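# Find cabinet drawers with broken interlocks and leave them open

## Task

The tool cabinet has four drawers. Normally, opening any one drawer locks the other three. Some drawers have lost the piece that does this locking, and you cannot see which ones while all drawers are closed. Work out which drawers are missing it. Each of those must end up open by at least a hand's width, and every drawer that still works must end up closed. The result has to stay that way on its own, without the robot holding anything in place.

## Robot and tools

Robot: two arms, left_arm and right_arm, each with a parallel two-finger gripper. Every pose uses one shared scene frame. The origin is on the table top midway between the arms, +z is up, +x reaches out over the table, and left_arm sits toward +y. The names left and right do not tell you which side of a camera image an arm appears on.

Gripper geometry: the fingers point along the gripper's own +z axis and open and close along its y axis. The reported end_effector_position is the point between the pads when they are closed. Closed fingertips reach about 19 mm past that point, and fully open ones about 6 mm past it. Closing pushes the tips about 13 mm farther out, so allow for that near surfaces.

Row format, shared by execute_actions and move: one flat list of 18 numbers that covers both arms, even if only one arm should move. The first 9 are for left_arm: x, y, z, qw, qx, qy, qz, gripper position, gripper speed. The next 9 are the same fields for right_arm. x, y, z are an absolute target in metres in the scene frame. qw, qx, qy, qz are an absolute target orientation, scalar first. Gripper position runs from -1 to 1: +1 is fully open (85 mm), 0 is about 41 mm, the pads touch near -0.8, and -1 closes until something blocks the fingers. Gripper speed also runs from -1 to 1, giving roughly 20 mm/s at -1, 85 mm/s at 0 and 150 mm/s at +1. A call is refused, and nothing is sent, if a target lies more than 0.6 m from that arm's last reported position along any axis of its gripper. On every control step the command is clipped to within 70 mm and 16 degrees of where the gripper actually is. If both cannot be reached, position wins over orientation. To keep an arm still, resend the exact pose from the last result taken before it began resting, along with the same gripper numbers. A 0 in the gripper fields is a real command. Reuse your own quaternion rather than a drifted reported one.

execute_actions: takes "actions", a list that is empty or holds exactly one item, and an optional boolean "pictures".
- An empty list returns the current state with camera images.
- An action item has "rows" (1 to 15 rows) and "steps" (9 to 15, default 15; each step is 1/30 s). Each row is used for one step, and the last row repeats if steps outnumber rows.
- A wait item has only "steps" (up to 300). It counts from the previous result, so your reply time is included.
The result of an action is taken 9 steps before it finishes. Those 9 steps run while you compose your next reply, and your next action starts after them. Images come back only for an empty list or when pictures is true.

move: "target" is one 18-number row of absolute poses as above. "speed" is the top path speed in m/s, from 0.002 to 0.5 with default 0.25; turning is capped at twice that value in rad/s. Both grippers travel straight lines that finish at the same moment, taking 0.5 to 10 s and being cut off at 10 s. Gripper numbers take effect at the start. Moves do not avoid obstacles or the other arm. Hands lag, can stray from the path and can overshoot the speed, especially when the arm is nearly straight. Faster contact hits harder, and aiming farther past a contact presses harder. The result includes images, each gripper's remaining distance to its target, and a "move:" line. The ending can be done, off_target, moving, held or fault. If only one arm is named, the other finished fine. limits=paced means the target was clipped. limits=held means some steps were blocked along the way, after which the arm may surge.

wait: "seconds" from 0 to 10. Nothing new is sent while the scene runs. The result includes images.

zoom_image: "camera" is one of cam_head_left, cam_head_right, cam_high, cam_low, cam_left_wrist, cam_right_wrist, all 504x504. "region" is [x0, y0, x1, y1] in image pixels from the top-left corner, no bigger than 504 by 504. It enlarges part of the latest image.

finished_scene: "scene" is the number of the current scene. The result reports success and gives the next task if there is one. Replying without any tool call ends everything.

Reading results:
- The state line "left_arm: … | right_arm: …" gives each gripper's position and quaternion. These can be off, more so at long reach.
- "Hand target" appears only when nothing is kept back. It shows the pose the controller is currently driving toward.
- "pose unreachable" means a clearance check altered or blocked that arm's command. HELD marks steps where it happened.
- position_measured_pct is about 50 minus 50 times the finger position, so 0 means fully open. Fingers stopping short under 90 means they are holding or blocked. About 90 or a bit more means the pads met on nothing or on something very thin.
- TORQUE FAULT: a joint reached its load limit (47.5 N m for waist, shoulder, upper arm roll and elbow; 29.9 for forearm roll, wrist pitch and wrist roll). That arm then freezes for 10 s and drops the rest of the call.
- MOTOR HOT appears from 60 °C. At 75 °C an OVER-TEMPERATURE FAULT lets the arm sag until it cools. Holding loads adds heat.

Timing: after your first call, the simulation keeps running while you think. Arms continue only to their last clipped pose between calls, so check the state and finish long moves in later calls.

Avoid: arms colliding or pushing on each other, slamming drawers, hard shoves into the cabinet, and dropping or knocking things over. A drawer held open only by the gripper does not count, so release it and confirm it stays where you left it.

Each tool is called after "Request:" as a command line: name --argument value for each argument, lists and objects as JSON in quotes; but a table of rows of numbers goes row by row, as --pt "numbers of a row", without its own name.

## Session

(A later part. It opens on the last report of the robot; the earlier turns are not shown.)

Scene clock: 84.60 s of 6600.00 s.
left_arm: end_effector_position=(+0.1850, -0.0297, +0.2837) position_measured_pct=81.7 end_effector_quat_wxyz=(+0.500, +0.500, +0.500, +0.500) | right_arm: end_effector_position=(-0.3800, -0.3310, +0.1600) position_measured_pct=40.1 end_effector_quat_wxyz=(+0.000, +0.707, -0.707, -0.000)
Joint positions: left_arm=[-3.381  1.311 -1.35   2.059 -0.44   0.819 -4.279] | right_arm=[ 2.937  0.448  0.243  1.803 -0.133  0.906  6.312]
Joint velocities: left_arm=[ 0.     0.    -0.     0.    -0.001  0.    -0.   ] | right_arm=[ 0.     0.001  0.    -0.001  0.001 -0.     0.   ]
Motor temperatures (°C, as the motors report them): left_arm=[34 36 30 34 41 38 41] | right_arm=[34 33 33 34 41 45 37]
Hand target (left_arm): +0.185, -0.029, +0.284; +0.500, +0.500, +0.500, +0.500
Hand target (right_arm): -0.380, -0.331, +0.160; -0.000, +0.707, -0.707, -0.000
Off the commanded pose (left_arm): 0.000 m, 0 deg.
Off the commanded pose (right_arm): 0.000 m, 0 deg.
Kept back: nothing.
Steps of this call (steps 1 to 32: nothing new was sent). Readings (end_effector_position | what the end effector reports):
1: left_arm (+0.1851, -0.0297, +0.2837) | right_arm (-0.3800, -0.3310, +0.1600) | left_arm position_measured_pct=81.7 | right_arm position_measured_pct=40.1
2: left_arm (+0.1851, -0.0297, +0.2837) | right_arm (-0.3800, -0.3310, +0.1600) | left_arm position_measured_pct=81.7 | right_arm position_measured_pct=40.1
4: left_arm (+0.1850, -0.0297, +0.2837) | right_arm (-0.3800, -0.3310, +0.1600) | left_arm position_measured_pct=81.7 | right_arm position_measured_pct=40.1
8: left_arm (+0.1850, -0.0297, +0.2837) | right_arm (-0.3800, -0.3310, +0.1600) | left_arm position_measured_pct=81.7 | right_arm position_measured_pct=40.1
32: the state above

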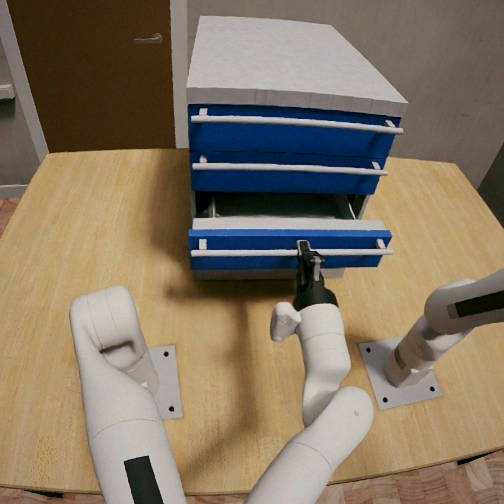

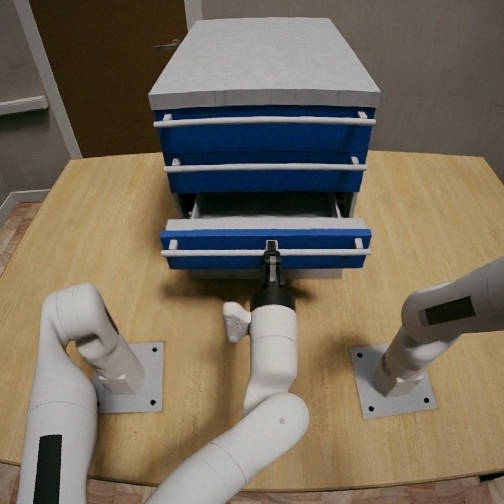

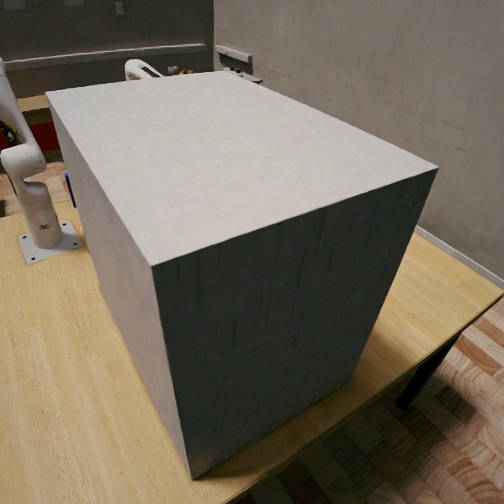

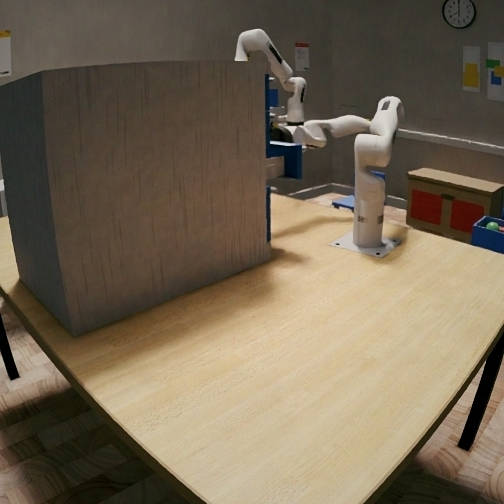

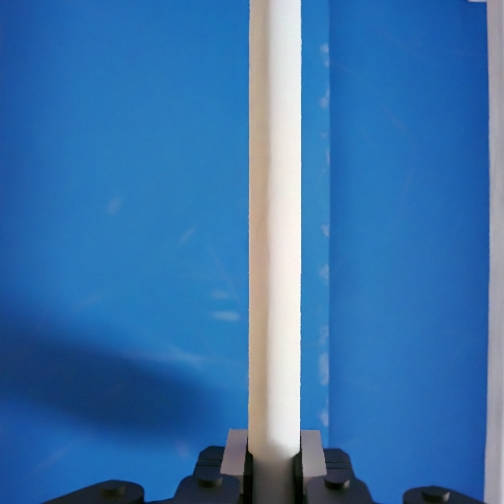

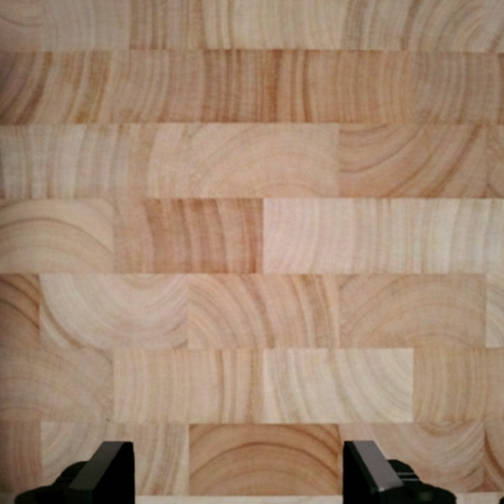

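Request:
execute_actions --actions '[{"rows":[[0.185,-0.03,0.284,0.5,0.5,0.5,0.5,0,1,-0.38,-0.331,0.16,0,-0.7071,0.7071,0,0.2,1],[0.185,-0.03,0.284,0.5,0.5,0.5,0.5,0,1,-0.38,-0.331,0.16,0,-0.7071,0.7071,0,0.2,1],[0.185,-0.03,0.284,0.5,0.5,0.5,0.5,0,1,-0.38,-0.331,0.16,0,-0.7071,0.7071,0,0.2,1],[0.185,-0.03,0.284,0.5,0.5,0.5,0.5,0,1,-0.38,-0.331,0.16,0,-0.7071,0.7071,0,0.2,1],[0.175,-0.03,0.284,0.5,0.5,0.5,0.5,0,1,-0.38,-0.331,0.16,0,-0.7071,0.7071,0,0.2,1],[0.165,-0.03,0.284,0.5,0.5,0.5,0.5,0,1,-0.38,-0.331,0.16,0,-0.7071,0.7071,0,0.2,1],[0.148,-0.03,0.284,0.5,0.5,0.5,0.5,0,1,-0.38,-0.331,0.16,0,-0.7071,0.7071,0,0.2,1]],"steps":13}]'

Request:
move --target '[0.148,-0.03,0.3843,0.5,0.5,0.5,0.5,0,1,-0.38,-0.331,0.16,0,-0.7071,0.7071,0,0.2,1]' --speed 0.25

Request:
move --target '[0.315,-0.03,0.3843,0.5,0.5,0.5,0.5,0,1,-0.38,-0.331,0.16,0,-0.7071,0.7071,0,0.2,1]' --speed 0.2

Scene clock: 85.43 s of 6600.00 s.
left_arm: end_effector_position=(+0.1852, -0.0298, +0.2840) position_measured_pct=73.4 end_effector_quat_wxyz=(+0.500, +0.500, +0.500, +0.500) | right_arm: end_effector_position=(-0.3800, -0.3310, +0.1600) position_measured_pct=40.1 end_effector_quat_wxyz=(+0.000, +0.707, -0.707, -0.000)
Joint positions: left_arm=[-3.381  1.311 -1.351  2.059 -0.44   0.819 -4.279] | right_arm=[ 2.937  0.448  0.243  1.803 -0.133  0.906  6.312]
Joint velocities: left_arm=[ 0.004  0.001 -0.002 -0.002 -0.003 -0.002 -0.   ] | right_arm=[ 0.     0.002  0.     0.001 -0.001 -0.001  0.   ]
Motor temperatures (°C, as the motors report them): left_arm=[34 36 30 34 41 38 41] | right_arm=[34 33 33 34 41 45 37]
Steps of this call (steps 1 to 21: nothing new was sent; steps 22 to 25: the first 4 steps of this action). Readings (end_effector_position | what the end effector reports):
22: left_arm (+0.1851, -0.0298, +0.2837) | right_arm (-0.3800, -0.3310, +0.1600) | left_arm position_measured_pct=81.7 | right_arm position_measured_pct=40.1
23: left_arm (+0.1852, -0.0298, +0.2838) | right_arm (-0.3800, -0.3310, +0.1600) | left_arm position_measured_pct=81.3 | right_arm position_measured_pct=40.1
25: the state above

Scene clock: 86.83 s of 6600.00 s.
left_arm: end_effector_position=(+0.1479, -0.0299, +0.3846) position_measured_pct=50.0 end_effector_quat_wxyz=(+0.500, +0.500, +0.500, +0.500) | right_arm: end_effector_position=(-0.3800, -0.3310, +0.1600) position_measured_pct=40.1 end_effector_quat_wxyz=(+0.000, +0.707, -0.707, -0.000)
Joint positions: left_arm=[-3.267  1.122 -1.495  1.956 -0.542  1.018 -4.442] | right_arm=[ 2.937  0.448  0.243  1.803 -0.133  0.906  6.312]
Joint velocities: left_arm=[ 0.003 -0.007 -0.002 -0.001  0.002 -0.    -0.003] | right_arm=[-0.    -0.    -0.    -0.001 -0.001  0.001 -0.   ]
Motor temperatures (°C, as the motors report them): left_arm=[34 36 30 34 41 38 41] | right_arm=[34 33 33 34 41 45 37]
Hand target (left_arm): +0.148, -0.030, +0.385; +0.500, +0.500, +0.500, +0.500
Hand target (right_arm): -0.380, -0.331, +0.160; -0.000, +0.707, -0.707, -0.000
Off your previous action's commanded pose (left_arm): 0.002 m, 0 deg at its last step (step 9 of this call).
Off your previous action's commanded pose (right_arm): 0.000 m, 0 deg at its last step (step 9 of this call).
Off the commanded pose (left_arm): 0.000 m, 0 deg.
Off the commanded pose (right_arm): 0.000 m, 0 deg.
Kept back: nothing.
move: done

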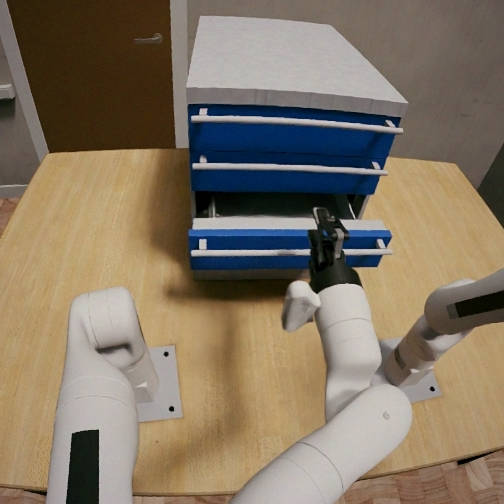

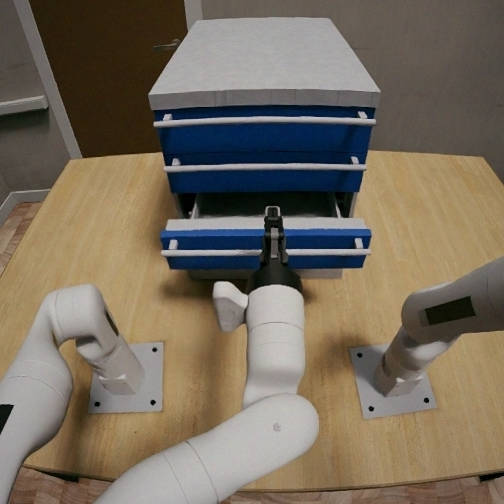

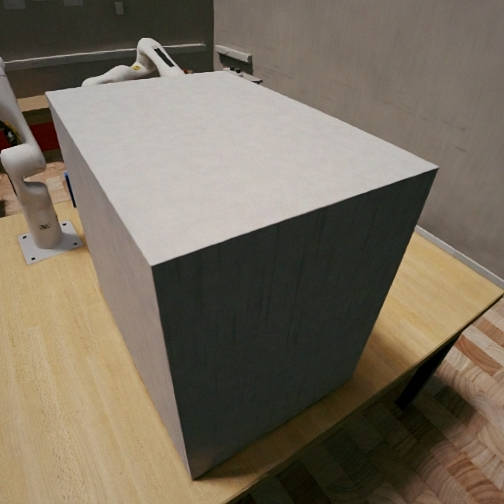

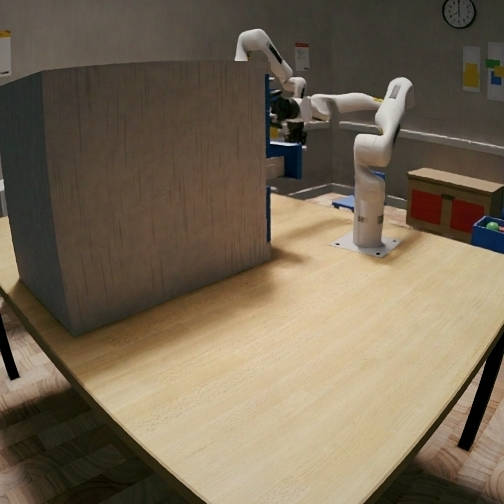

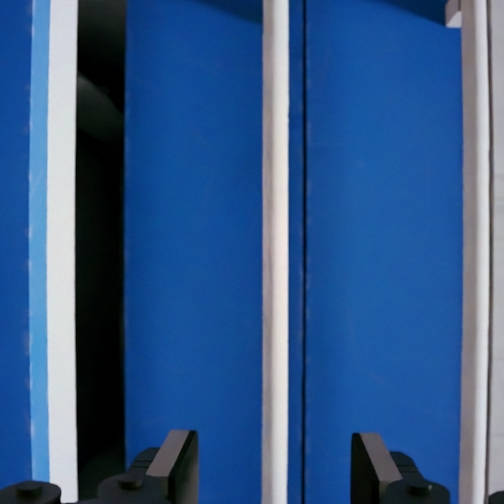

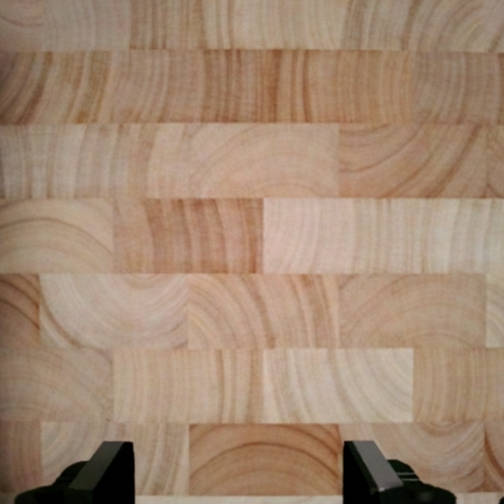

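Scene clock: 88.20 s of 6600.00 s.
left_arm: end_effector_position=(+0.3153, -0.0309, +0.3846) position_measured_pct=50.0 end_effector_quat_wxyz=(+0.500, +0.500, +0.500, +0.500) | right_arm: end_effector_position=(-0.3800, -0.3310, +0.1600) position_measured_pct=40.1 end_effector_quat_wxyz=(+0.000, +0.707, -0.707, -0.000)
Joint positions: left_arm=[-3.631  1.16  -1.615  2.137 -0.762  0.452 -4.286] | right_arm=[ 2.937  0.448  0.243  1.803 -0.133  0.906  6.312]
Joint velocities: left_arm=[-0.007  0.002  0.     0.001 -0.002 -0.001  0.001] | right_arm=[-0.001 -0.001  0.     0.     0.002  0.002 -0.   ]
Motor temperatures (°C, as the motors report them): left_arm=[34 36 30 34 41 38 41] | right_arm=[34 33 33 34 41 45 37]
Hand target (left_arm): +0.315, -0.031, +0.385; +0.500, +0.500, +0.500, +0.500
Hand target (right_arm): -0.380, -0.331, +0.160; -0.000, +0.707, -0.707, -0.000
Off the commanded pose (left_arm): 0.001 m, 0 deg.
Off the commanded pose (right_arm): 0.000 m, 0 deg.
Kept back: nothing.
move: done

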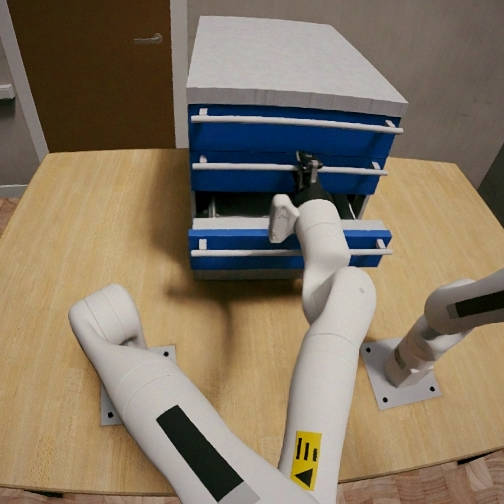

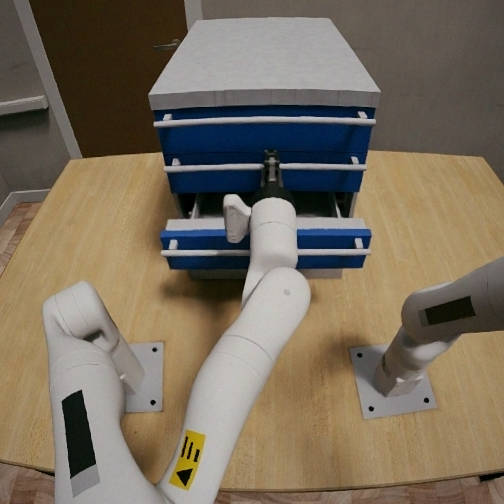

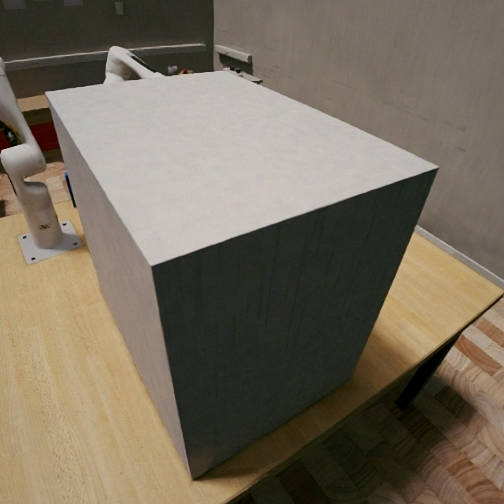

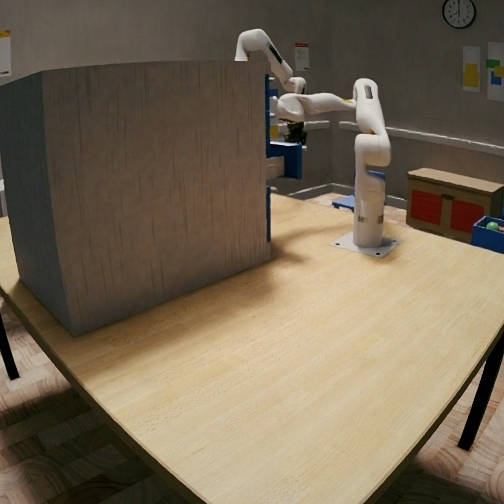

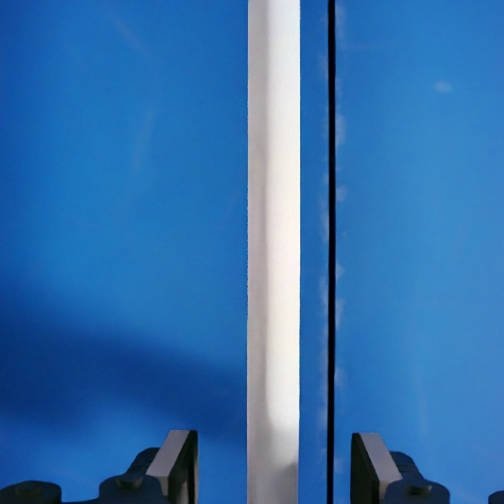

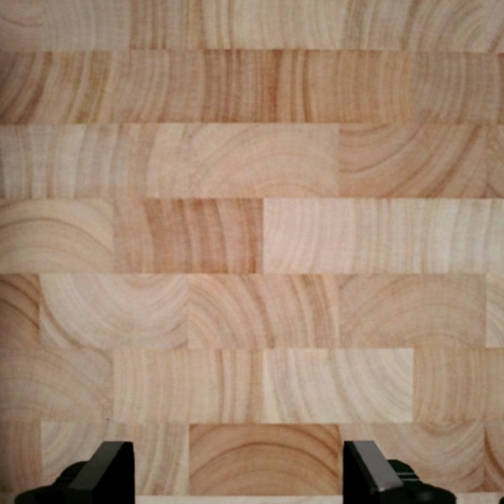

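Request:
execute_actions --actions '[{"rows":[[0.315,-0.03,0.3843,0.5,0.5,0.5,0.5,-1,0.5,-0.38,-0.331,0.16,0,-0.7071,0.7071,0,0.2,1]],"steps":13}]'

Request:
execute_actions --actions '[{"rows":[[0.313,-0.03,0.3843,0.5,0.5,0.5,0.5,-1,0.5,-0.38,-0.331,0.16,0,-0.7071,0.7071,0,0.2,1],[0.311,-0.03,0.3843,0.5,0.5,0.5,0.5,-1,0.5,-0.38,-0.331,0.16,0,-0.7071,0.7071,0,0.2,1],[0.309,-0.03,0.3843,0.5,0.5,0.5,0.5,-1,0.5,-0.38,-0.331,0.16,0,-0.7071,0.7071,0,0.2,1],[0.307,-0.03,0.3843,0.5,0.5,0.5,0.5,-1,0.5,-0.38,-0.331,0.16,0,-0.7071,0.7071,0,0.2,1],[0.305,-0.03,0.3843,0.5,0.5,0.5,0.5,-1,0.5,-0.38,-0.331,0.16,0,-0.7071,0.7071,0,0.2,1]],"steps":11}]'

Request:
execute_actions --actions '[{"steps":10}]'

Scene clock: 88.77 s of 6600.00 s.
left_arm: end_effector_position=(+0.3151, -0.0301, +0.3843) position_measured_pct=56.3 end_effector_quat_wxyz=(+0.500, +0.500, +0.500, +0.500) | right_arm: end_effector_position=(-0.3800, -0.3310, +0.1600) position_measured_pct=40.1 end_effector_quat_wxyz=(+0.000, +0.707, -0.707, -0.000)
Joint positions: left_arm=[-3.63   1.159 -1.616  2.139 -0.762  0.452 -4.286] | right_arm=[ 2.937  0.448  0.243  1.803 -0.133  0.906  6.312]
Joint velocities: left_arm=[ 0.004 -0.    -0.001  0.005 -0.    -0.    -0.001] | right_arm=[ 0.     0.     0.001  0.001 -0.     0.001  0.   ]
Motor temperatures (°C, as the motors report them): left_arm=[34 36 30 34 41 38 41] | right_arm=[34 33 33 34 41 45 37]
Steps of this call (steps 1 to 13: nothing new was sent; steps 14 to 17: the first 4 steps of this action). Readings (end_effector_position | what the end effector reports):
14: left_arm (+0.3153, -0.0307, +0.3845) | right_arm (-0.3800, -0.3310, +0.1600) | left_arm position_measured_pct=50.0 | right_arm position_measured_pct=40.1
15: left_arm (+0.3152, -0.0305, +0.3844) | right_arm (-0.3800, -0.3310, +0.1600) | left_arm position_measured_pct=50.8 | right_arm position_measured_pct=40.1
17: the state above

Scene clock: 89.13 s of 6600.00 s.
left_arm: end_effector_position=(+0.3138, -0.0300, +0.3843) position_measured_pct=81.7 end_effector_quat_wxyz=(+0.500, +0.500, +0.500, +0.500) | right_arm: end_effector_position=(-0.3800, -0.3310, +0.1600) position_measured_pct=40.1 end_effector_quat_wxyz=(+0.000, +0.707, -0.707, -0.000)
Joint positions: left_arm=[-3.626  1.158 -1.615  2.139 -0.76   0.456 -4.287] | right_arm=[ 2.937  0.448  0.243  1.803 -0.133  0.906  6.312]
Joint velocities: left_arm=[ 0.07  -0.035  0.022 -0.01   0.032  0.092 -0.028] | right_arm=[-0.    -0.     0.     0.    -0.001  0.    -0.   ]
Motor temperatures (°C, as the motors report them): left_arm=[34 36 30 34 41 38 41] | right_arm=[34 33 33 34 41 45 37]
Off your previous action's commanded pose (left_arm): 0.000 m, 0 deg at its last step (step 9 of this call).
Off your previous action's commanded pose (right_arm): 0.000 m, 0 deg at its last step (step 9 of this call).
Steps of this call (steps 1 to 9: the last 9 steps of your previous action; steps 10 to 11: the first 2 steps of this action). Readings (end_effector_position | what the end effector reports):
10: left_arm (+0.3145, -0.0301, +0.3843) | right_arm (-0.3800, -0.3310, +0.1600) | left_arm position_measured_pct=81.7 | right_arm position_measured_pct=40.1
11: the state above

Scene clock: 89.47 s of 6600.00 s.
left_arm: end_effector_position=(+0.3055, -0.0299, +0.3843) position_measured_pct=81.7 end_effector_quat_wxyz=(+0.500, +0.500, +0.500, +0.500) | right_arm: end_effector_position=(-0.3800, -0.3310, +0.1600) position_measured_pct=40.1 end_effector_quat_wxyz=(+0.000, +0.707, -0.707, -0.000)
Joint positions: left_arm=[-3.604  1.152 -1.607  2.135 -0.75   0.487 -4.295] | right_arm=[ 2.937  0.448  0.243  1.803 -0.133  0.906  6.312]
Joint velocities: left_arm=[ 0.01  -0.002  0.001  0.     0.002  0.007 -0.002] | right_arm=[ 0.001 -0.     0.    -0.002 -0.001  0.     0.   ]
Motor temperatures (°C, as the motors report them): left_arm=[34 36 30 34 41 38 41] | right_arm=[34 33 33 34 41 45 37]
Hand target (left_arm): +0.305, -0.030, +0.384; +0.500, +0.500, +0.500, +0.500
Hand target (right_arm): -0.380, -0.331, +0.160; -0.000, +0.707, -0.707, -0.000
Off the commanded pose (left_arm): 0.001 m, 0 deg.
Off the commanded pose (right_arm): 0.000 m, 0 deg.
Kept back: nothing.
Steps of this call (steps 1 to 9: the last 9 steps of your previous action; step 10: nothing new was sent). Readings (end_effector_position | what the end effector reports):
1: left_arm (+0.3129, -0.0300, +0.3843) | right_arm (-0.3800, -0.3310, +0.1600) | left_arm position_measured_pct=81.7 | right_arm position_measured_pct=40.1
2: left_arm (+0.3116, -0.0300, +0.3843) | right_arm (-0.3800, -0.3310, +0.1600) | left_arm position_measured_pct=81.7 | right_arm position_measured_pct=40.1
4: left_arm (+0.3084, -0.0299, +0.3843) | right_arm (-0.3800, -0.3310, +0.1600) | left_arm position_measured_pct=81.7 | right_arm position_measured_pct=40.1
8: left_arm (+0.3058, -0.0299, +0.3843) | right_arm (-0.3800, -0.3310, +0.1600) | left_arm position_measured_pct=81.7 | right_arm position_measured_pct=40.1
10: the state above

D2 moves, so D3 is faulty. Next I'll pull D2 out and tug D1.

Request:
move --target '[0.185,-0.03,0.3843,0.5,0.5,0.5,0.5,-1,0.5,-0.38,-0.331,0.16,0,-0.7071,0.7071,0,0.2,1]' --speed 0.15

Request:
execute_actions --actions '[{"rows":[[0.185,-0.03,0.3843,0.5,0.5,0.5,0.5,0,1,-0.38,-0.331,0.16,0,-0.7071,0.7071,0,0.2,1],[0.185,-0.03,0.3843,0.5,0.5,0.5,0.5,0,1,-0.38,-0.331,0.16,0,-0.7071,0.7071,0,0.2,1],[0.185,-0.03,0.3843,0.5,0.5,0.5,0.5,0,1,-0.38,-0.331,0.16,0,-0.7071,0.7071,0,0.2,1],[0.185,-0.03,0.3843,0.5,0.5,0.5,0.5,0,1,-0.38,-0.331,0.16,0,-0.7071,0.7071,0,0.2,1],[0.175,-0.03,0.3843,0.5,0.5,0.5,0.5,0,1,-0.38,-0.331,0.16,0,-0.7071,0.7071,0,0.2,1],[0.165,-0.03,0.3843,0.5,0.5,0.5,0.5,0,1,-0.38,-0.331,0.16,0,-0.7071,0.7071,0,0.2,1],[0.148,-0.03,0.3843,0.5,0.5,0.5,0.5,0,1,-0.38,-0.331,0.16,0,-0.7071,0.7071,0,0.2,1]],"steps":13}]'

Request:
move --target '[0.148,-0.03,0.4847,0.5,0.5,0.5,0.5,0,1,-0.38,-0.331,0.16,0,-0.7071,0.7071,0,0.2,1]' --speed 0.25

Request:
move --target '[0.315,-0.03,0.4847,0.5,0.5,0.5,0.5,0,1,-0.38,-0.331,0.16,0,-0.7071,0.7071,0,0.2,1]' --speed 0.2

Scene clock: 91.17 s of 6600.00 s.
left_arm: end_effector_position=(+0.1854, -0.0295, +0.3841) position_measured_pct=81.7 end_effector_quat_wxyz=(+0.500, +0.500, +0.501, +0.500) | right_arm: end_effector_position=(-0.3800, -0.3310, +0.1600) position_measured_pct=40.1 end_effector_quat_wxyz=(+0.000, +0.707, -0.707, -0.000)
Joint positions: left_arm=[-3.329  1.114 -1.514  2.016 -0.589  0.9   -4.408] | right_arm=[ 2.937  0.448  0.243  1.803 -0.133  0.906  6.312]
Joint velocities: left_arm=[ 0.004 -0.001 -0.    -0.001  0.002  0.004 -0.002] | right_arm=[-0.    -0.     0.     0.     0.    -0.001  0.   ]
Motor temperatures (°C, as the motors report them): left_arm=[34 36 30 34 41 38 41] | right_arm=[34 33 33 34 41 45 37]
Hand target (left_arm): +0.185, -0.029, +0.384; +0.500, +0.500, +0.500, +0.500
Hand target (right_arm): -0.380, -0.331, +0.160; -0.000, +0.707, -0.707, -0.000
Off the commanded pose (left_arm): 0.001 m, 0 deg.
Off the commanded pose (right_arm): 0.000 m, 0 deg.
Kept back: nothing.
move: done

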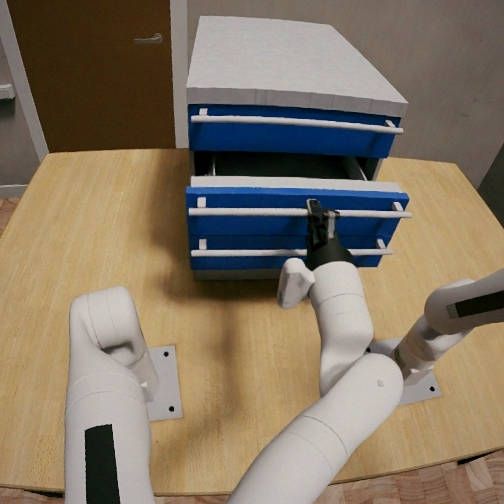

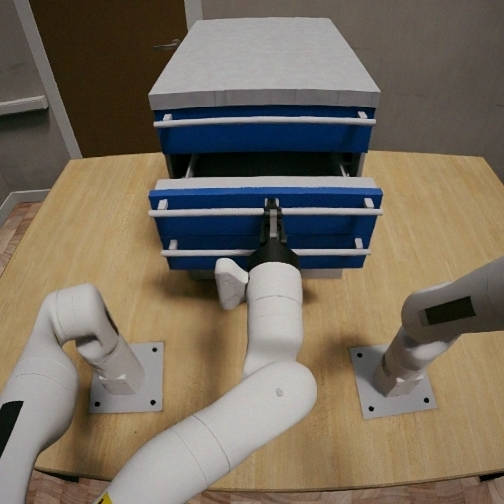

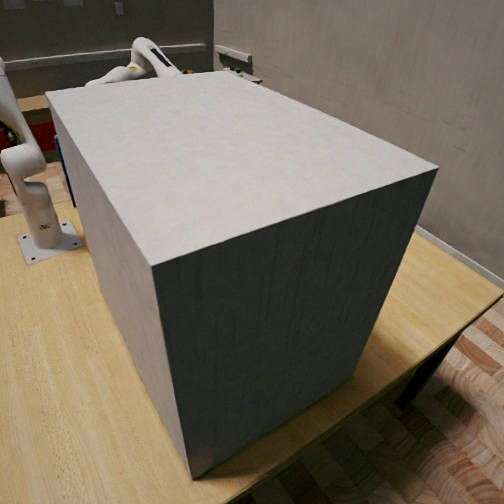

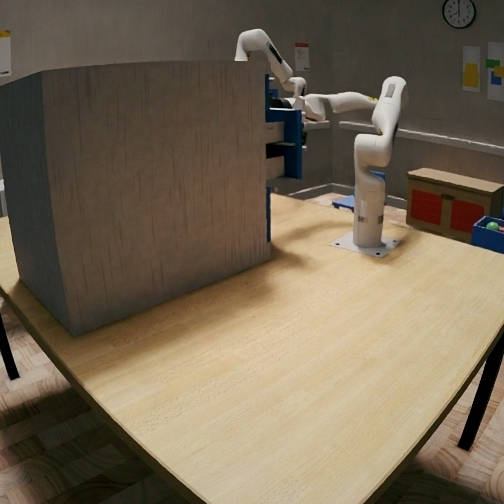

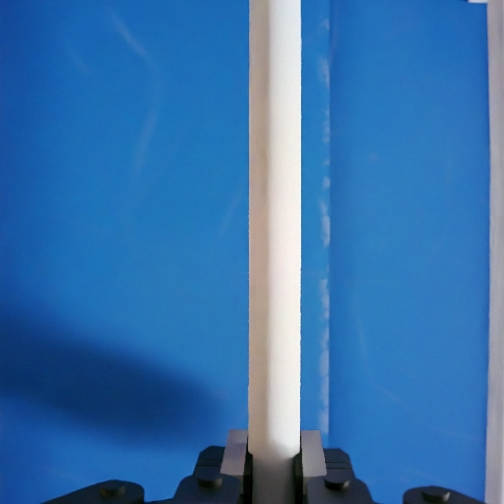

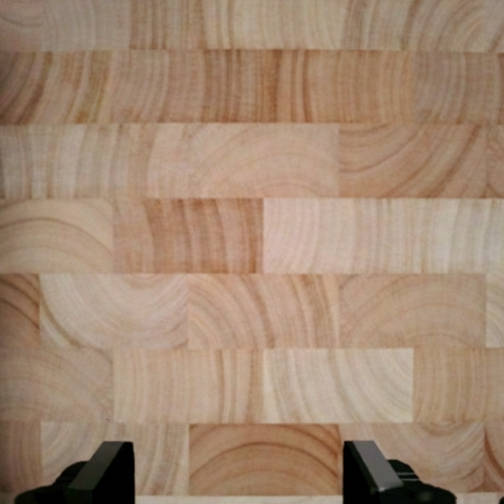

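Scene clock: 91.30 s of 6600.00 s.
left_arm: end_effector_position=(+0.1854, -0.0297, +0.3842) position_measured_pct=73.4 end_effector_quat_wxyz=(+0.500, +0.500, +0.500, +0.500) | right_arm: end_effector_position=(-0.3800, -0.3310, +0.1600) position_measured_pct=40.1 end_effector_quat_wxyz=(+0.000, +0.707, -0.707, -0.000)
Joint positions: left_arm=[-3.329  1.115 -1.514  2.016 -0.589  0.9   -4.408] | right_arm=[ 2.937  0.448  0.243  1.803 -0.133  0.906  6.312]
Joint velocities: left_arm=[ 0.007  0.003  0.002 -0.005 -0.003  0.003 -0.001] | right_arm=[-0.     0.001  0.001 -0.001  0.    -0.    -0.   ]
Motor temperatures (°C, as the motors report them): left_arm=[34 36 30 34 41 38 41] | right_arm=[34 33 33 34 41 45 37]
Steps of this call (steps 1 to 4: the first 4 steps of this action). Readings (end_effector_position | what the end effector reports):
1: left_arm (+0.1855, -0.0295, +0.3841) | right_arm (-0.3800, -0.3310, +0.1600) | left_arm position_measured_pct=81.7 | right_arm position_measured_pct=40.1
2: left_arm (+0.1856, -0.0295, +0.3841) | right_arm (-0.3800, -0.3310, +0.1600) | left_arm position_measured_pct=81.3 | right_arm position_measured_pct=40.1
4: the state above

Scene clock: 92.70 s of 6600.00 s.
left_arm: end_effector_position=(+0.1478, -0.0298, +0.4849) position_measured_pct=50.0 end_effector_quat_wxyz=(+0.500, +0.500, +0.500, +0.500) | right_arm: end_effector_position=(-0.3800, -0.3310, +0.1600) position_measured_pct=40.1 end_effector_quat_wxyz=(+0.000, +0.707, -0.707, -0.000)
Joint positions: left_arm=[-3.216  0.961 -1.637  1.835 -0.654  1.122 -4.604] | right_arm=[ 2.937  0.448  0.243  1.803 -0.133  0.906  6.312]
Joint velocities: left_arm=[ 0.002 -0.005 -0.002 -0.002  0.002 -0.002 -0.003] | right_arm=[ 0.     0.001  0.001 -0.    -0.    -0.     0.   ]
Motor temperatures (°C, as the motors report them): left_arm=[34 36 30 34 41 38 41] | right_arm=[34 33 33 34 41 45 37]
Hand target (left_arm): +0.148, -0.030, +0.485; +0.500, +0.500, +0.500, +0.500
Hand target (right_arm): -0.380, -0.331, +0.160; -0.000, +0.707, -0.707, -0.000
Off your previous action's commanded pose (left_arm): 0.002 m, 0 deg at its last step (step 9 of this call).
Off your previous action's commanded pose (right_arm): 0.000 m, 0 deg at its last step (step 9 of this call).
Off the commanded pose (left_arm): 0.000 m, 0 deg.
Off the commanded pose (right_arm): 0.000 m, 0 deg.
Kept back: nothing.
move: done

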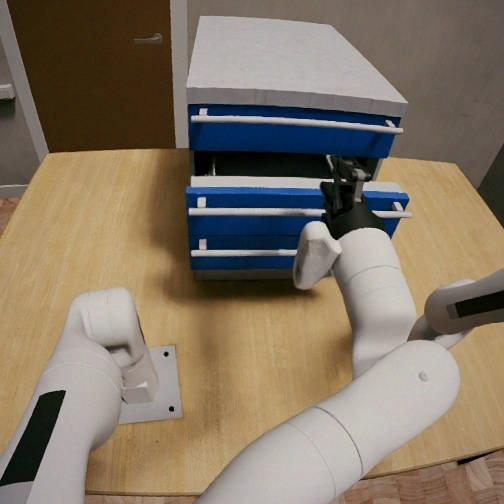

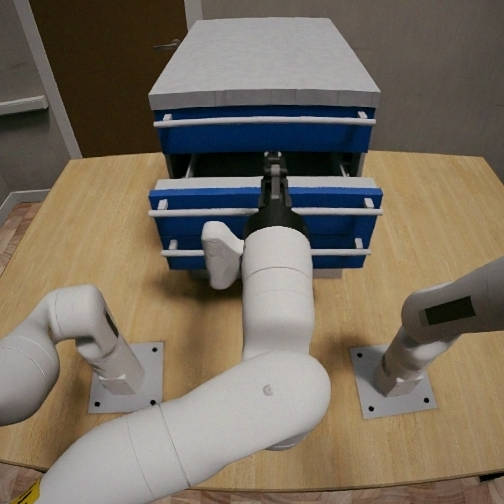

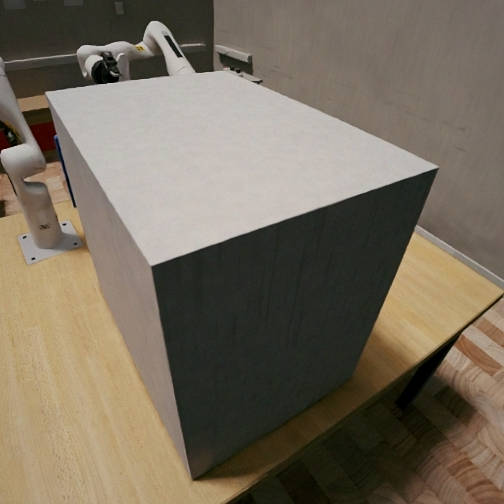

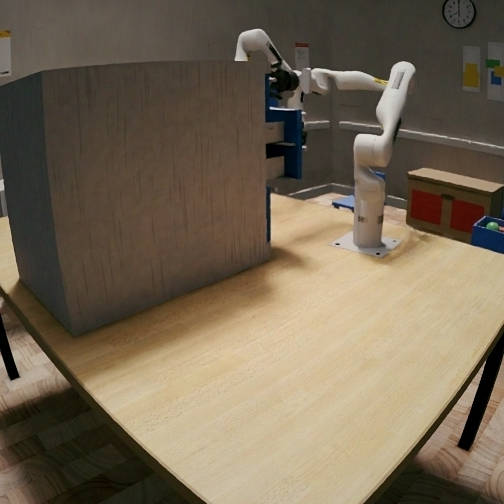

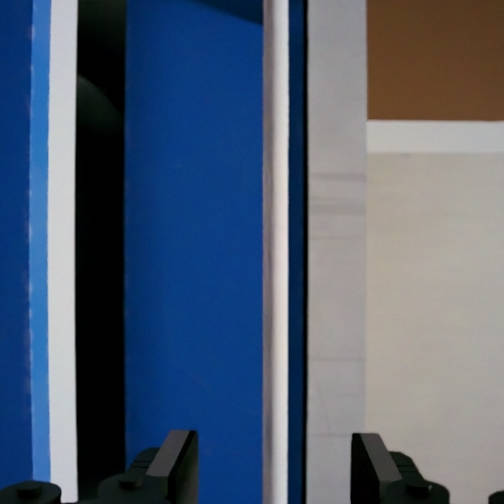

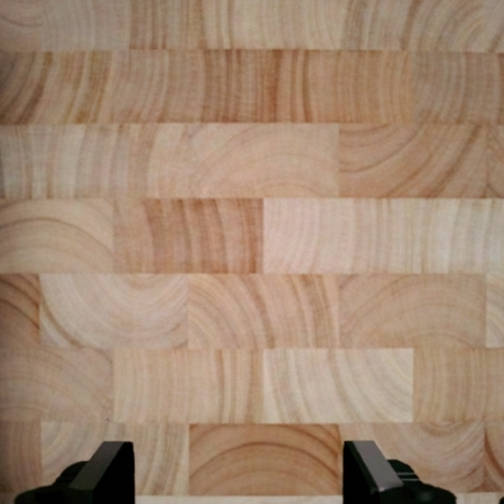

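Scene clock: 94.07 s of 6600.00 s.
left_arm: end_effector_position=(+0.3152, -0.0309, +0.4851) position_measured_pct=50.0 end_effector_quat_wxyz=(+0.500, +0.500, +0.500, +0.500) | right_arm: end_effector_position=(-0.3800, -0.3310, +0.1600) position_measured_pct=40.1 end_effector_quat_wxyz=(+0.000, +0.707, -0.707, -0.000)
Joint positions: left_arm=[-3.547  0.905 -1.714  2.005 -0.886  0.63  -4.439] | right_arm=[ 2.937  0.448  0.243  1.803 -0.133  0.906  6.312]
Joint velocities: left_arm=[-0.006  0.     0.    -0.    -0.002 -0.001  0.001] | right_arm=[ 0.001 -0.001 -0.    -0.    -0.    -0.     0.   ]
Motor temperatures (°C, as the motors report them): left_arm=[34 36 30 34 41 38 41] | right_arm=[34 33 33 34 41 45 37]
Hand target (left_arm): +0.315, -0.031, +0.485; +0.500, +0.500, +0.500, +0.500
Hand target (right_arm): -0.380, -0.331, +0.160; -0.000, +0.707, -0.707, -0.000
Off the commanded pose (left_arm): 0.001 m, 0 deg.
Off the commanded pose (right_arm): 0.000 m, 0 deg.
Kept back: nothing.
move: done

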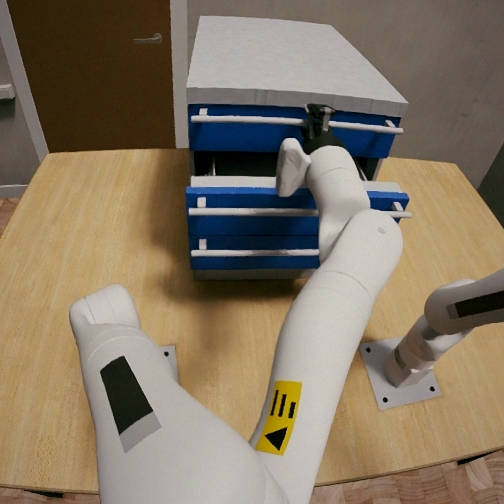

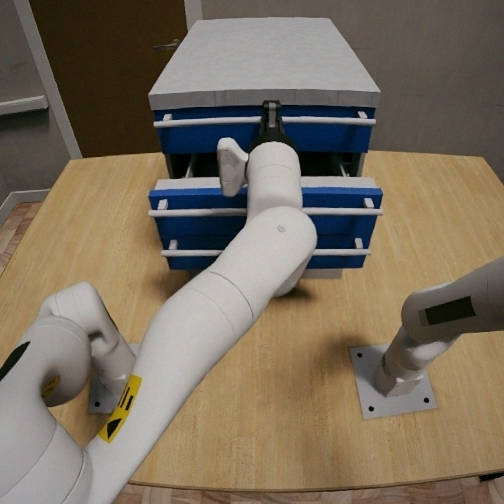

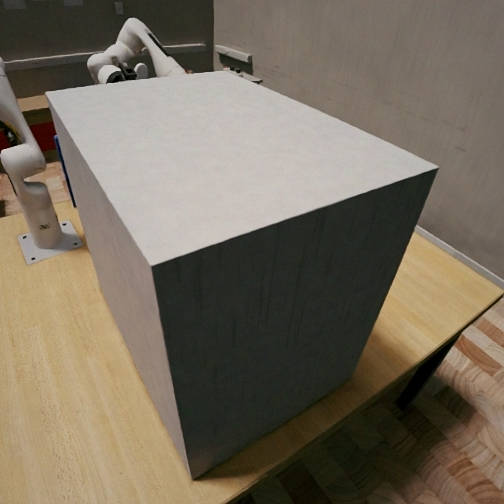

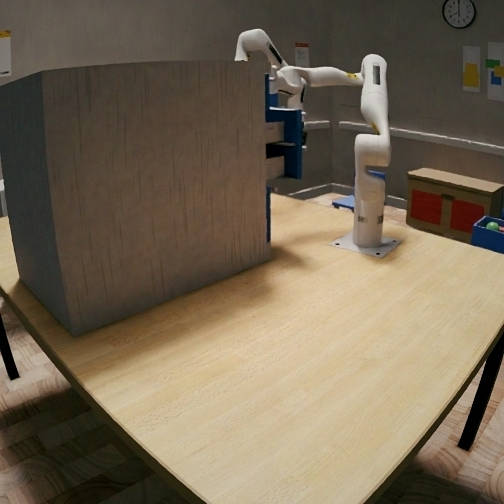

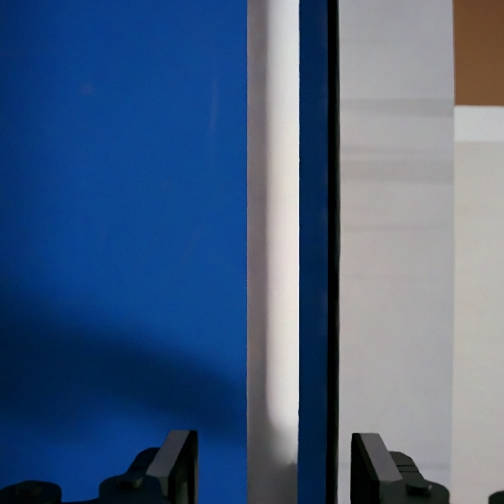

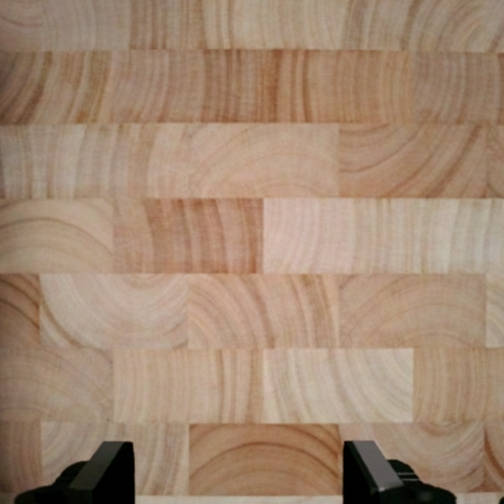

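Request:
execute_actions --actions '[{"rows":[[0.315,-0.03,0.4847,0.5,0.5,0.5,0.5,-1,0.5,-0.38,-0.331,0.16,0,-0.7071,0.7071,0,0.2,1]],"steps":13}]'

Request:
execute_actions --actions '[{"rows":[[0.313,-0.03,0.4847,0.5,0.5,0.5,0.5,-1,0.5,-0.38,-0.331,0.16,0,-0.7071,0.7071,0,0.2,1],[0.311,-0.03,0.4847,0.5,0.5,0.5,0.5,-1,0.5,-0.38,-0.331,0.16,0,-0.7071,0.7071,0,0.2,1],[0.309,-0.03,0.4847,0.5,0.5,0.5,0.5,-1,0.5,-0.38,-0.331,0.16,0,-0.7071,0.7071,0,0.2,1],[0.307,-0.03,0.4847,0.5,0.5,0.5,0.5,-1,0.5,-0.38,-0.331,0.16,0,-0.7071,0.7071,0,0.2,1],[0.305,-0.03,0.4847,0.5,0.5,0.5,0.5,-1,0.5,-0.38,-0.331,0.16,0,-0.7071,0.7071,0,0.2,1]],"steps":11}]'

Request:
execute_actions --actions '[{"steps":10}]'

Request:
execute_actions --actions '[{"rows":[[0.308,-0.03,0.4847,0.5,0.5,0.5,0.5,-1,0.5,-0.38,-0.331,0.16,0,-0.7071,0.7071,0,0.2,1],[0.310,-0.03,0.4847,0.5,0.5,0.5,0.5,-1,0.5,-0.38,-0.331,0.16,0,-0.7071,0.7071,0,0.2,1],[0.312,-0.03,0.4847,0.5,0.5,0.5,0.5,-1,0.5,-0.38,-0.331,0.16,0,-0.7071,0.7071,0,0.2,1],[0.314,-0.03,0.4847,0.5,0.5,0.5,0.5,-1,0.5,-0.38,-0.331,0.16,0,-0.7071,0.7071,0,0.2,1],[0.316,-0.03,0.4847,0.5,0.5,0.5,0.5,-1,0.5,-0.38,-0.331,0.16,0,-0.7071,0.7071,0,0.2,1]],"steps":13}]'

Scene clock: 94.93 s of 6600.00 s.
left_arm: end_effector_position=(+0.3151, -0.0301, +0.4848) position_measured_pct=56.3 end_effector_quat_wxyz=(+0.500, +0.500, +0.500, +0.500) | right_arm: end_effector_position=(-0.3800, -0.3310, +0.1600) position_measured_pct=40.1 end_effector_quat_wxyz=(+0.000, +0.707, -0.707, -0.000)
Joint positions: left_arm=[-3.546  0.905 -1.715  2.007 -0.886  0.63  -4.439] | right_arm=[ 2.937  0.448  0.243  1.803 -0.133  0.906  6.312]
Joint velocities: left_arm=[ 0.004 -0.001 -0.003  0.006 -0.001  0.    -0.   ] | right_arm=[ 0.    -0.001  0.001 -0.    -0.001 -0.001 -0.   ]
Motor temperatures (°C, as the motors report them): left_arm=[34 36 30 34 41 38 41] | right_arm=[34 33 33 34 41 45 37]
Steps of this call (steps 1 to 22: nothing new was sent; steps 23 to 26: the first 4 steps of this action). Readings (end_effector_position | what the end effector reports):
23: left_arm (+0.3153, -0.0307, +0.4850) | right_arm (-0.3800, -0.3310, +0.1600) | left_arm position_measured_pct=50.0 | right_arm position_measured_pct=40.1
24: left_arm (+0.3151, -0.0305, +0.4849) | right_arm (-0.3800, -0.3310, +0.1600) | left_arm position_measured_pct=50.8 | right_arm position_measured_pct=40.1
26: the state above

Scene clock: 95.30 s of 6600.00 s.
left_arm: end_effector_position=(+0.3139, -0.0300, +0.4847) position_measured_pct=81.7 end_effector_quat_wxyz=(+0.500, +0.500, +0.500, +0.500) | right_arm: end_effector_position=(-0.3800, -0.3310, +0.1600) position_measured_pct=40.1 end_effector_quat_wxyz=(+0.000, +0.707, -0.707, -0.000)
Joint positions: left_arm=[-3.542  0.904 -1.715  2.007 -0.884  0.633 -4.44 ] | right_arm=[ 2.937  0.448  0.243  1.803 -0.133  0.906  6.312]
Joint velocities: left_arm=[ 0.073 -0.014  0.003 -0.008  0.039  0.076 -0.032] | right_arm=[ 0.001 -0.002 -0.     0.001  0.001  0.    -0.   ]
Motor temperatures (°C, as the motors report them): left_arm=[34 36 30 34 41 38 41] | right_arm=[34 33 33 34 41 45 37]
Off your previous action's commanded pose (left_arm): 0.000 m, 0 deg at its last step (step 9 of this call).
Off your previous action's commanded pose (right_arm): 0.000 m, 0 deg at its last step (step 9 of this call).
Steps of this call (steps 1 to 9: the last 9 steps of your previous action; steps 10 to 11: the first 2 steps of this action). Readings (end_effector_position | what the end effector reports):
10: left_arm (+0.3145, -0.0301, +0.4847) | right_arm (-0.3800, -0.3310, +0.1600) | left_arm position_measured_pct=81.7 | right_arm position_measured_pct=40.1
11: the state above

Scene clock: 95.63 s of 6600.00 s.
left_arm: end_effector_position=(+0.3089, -0.0298, +0.4847) position_measured_pct=81.7 end_effector_quat_wxyz=(+0.499, +0.500, +0.502, +0.498) | right_arm: end_effector_position=(-0.3800, -0.3310, +0.1600) position_measured_pct=40.1 end_effector_quat_wxyz=(+0.000, +0.707, -0.707, -0.000)
Joint positions: left_arm=[-3.528  0.9   -1.713  2.002 -0.872  0.654 -4.451] | right_arm=[ 2.937  0.448  0.243  1.803 -0.133  0.906  6.312]
Joint velocities: left_arm=[ 0.001 -0.004 -0.    -0.002  0.005  0.005 -0.004] | right_arm=[-0.    -0.002  0.    -0.    -0.001 -0.    -0.   ]
Motor temperatures (°C, as the motors report them): left_arm=[34 36 30 34 41 38 41] | right_arm=[34 33 33 34 41 45 37]
Hand target (left_arm): +0.305, -0.030, +0.485; +0.500, +0.500, +0.500, +0.500
Hand target (right_arm): -0.380, -0.331, +0.160; -0.000, +0.707, -0.707, -0.000
Off the commanded pose (left_arm): 0.004 m, 0 deg.
Off the commanded pose (right_arm): 0.000 m, 0 deg.
Kept back: nothing.
Steps of this call (steps 1 to 9: the last 9 steps of your previous action; step 10: nothing new was sent). Readings (end_effector_position | what the end effector reports):
1: left_arm (+0.3130, -0.0299, +0.4847) | right_arm (-0.3800, -0.3310, +0.1600) | left_arm position_measured_pct=81.7 | right_arm position_measured_pct=40.1
2: left_arm (+0.3117, -0.0299, +0.4847) | right_arm (-0.3800, -0.3310, +0.1600) | left_arm position_measured_pct=81.7 | right_arm position_measured_pct=40.1
4: left_arm (+0.3087, -0.0299, +0.4847) | right_arm (-0.3800, -0.3310, +0.1600) | left_arm position_measured_pct=81.7 | right_arm position_measured_pct=40.1
8: left_arm (+0.3089, -0.0298, +0.4847) | right_arm (-0.3800, -0.3310, +0.1600) | left_arm position_measured_pct=81.7 | right_arm position_measured_pct=40.1
10: the state above

Scene clock: 95.77 s of 6600.00 s.
left_arm: end_effector_position=(+0.3109, -0.0299, +0.4847) position_measured_pct=81.7 end_effector_quat_wxyz=(+0.499, +0.500, +0.501, +0.500) | right_arm: end_effector_position=(-0.3800, -0.3310, +0.1600) position_measured_pct=40.1 end_effector_quat_wxyz=(+0.000, +0.707, -0.707, -0.000)
Joint positions: left_arm=[-3.535  0.903 -1.713  2.004 -0.877  0.646 -4.447] | right_arm=[ 2.937  0.448  0.243  1.803 -0.133  0.906  6.312]
Joint velocities: left_arm=[-0.085  0.028 -0.018  0.03  -0.067 -0.123  0.056] | right_arm=[-0.    -0.     0.    -0.001 -0.     0.    -0.   ]
Motor temperatures (°C, as the motors report them): left_arm=[34 36 30 34 41 38 41] | right_arm=[34 33 33 34 41 45 37]
Steps of this call (steps 1 to 4: the first 4 steps of this action). Readings (end_effector_position | what the end effector reports):
1: left_arm (+0.3093, -0.0297, +0.4847) | right_arm (-0.3800, -0.3310, +0.1600) | left_arm position_measured_pct=81.7 | right_arm position_measured_pct=40.1
2: left_arm (+0.3098, -0.0297, +0.4847) | right_arm (-0.3800, -0.3310, +0.1600) | left_arm position_measured_pct=81.7 | right_arm position_measured_pct=40.1
4: the state above


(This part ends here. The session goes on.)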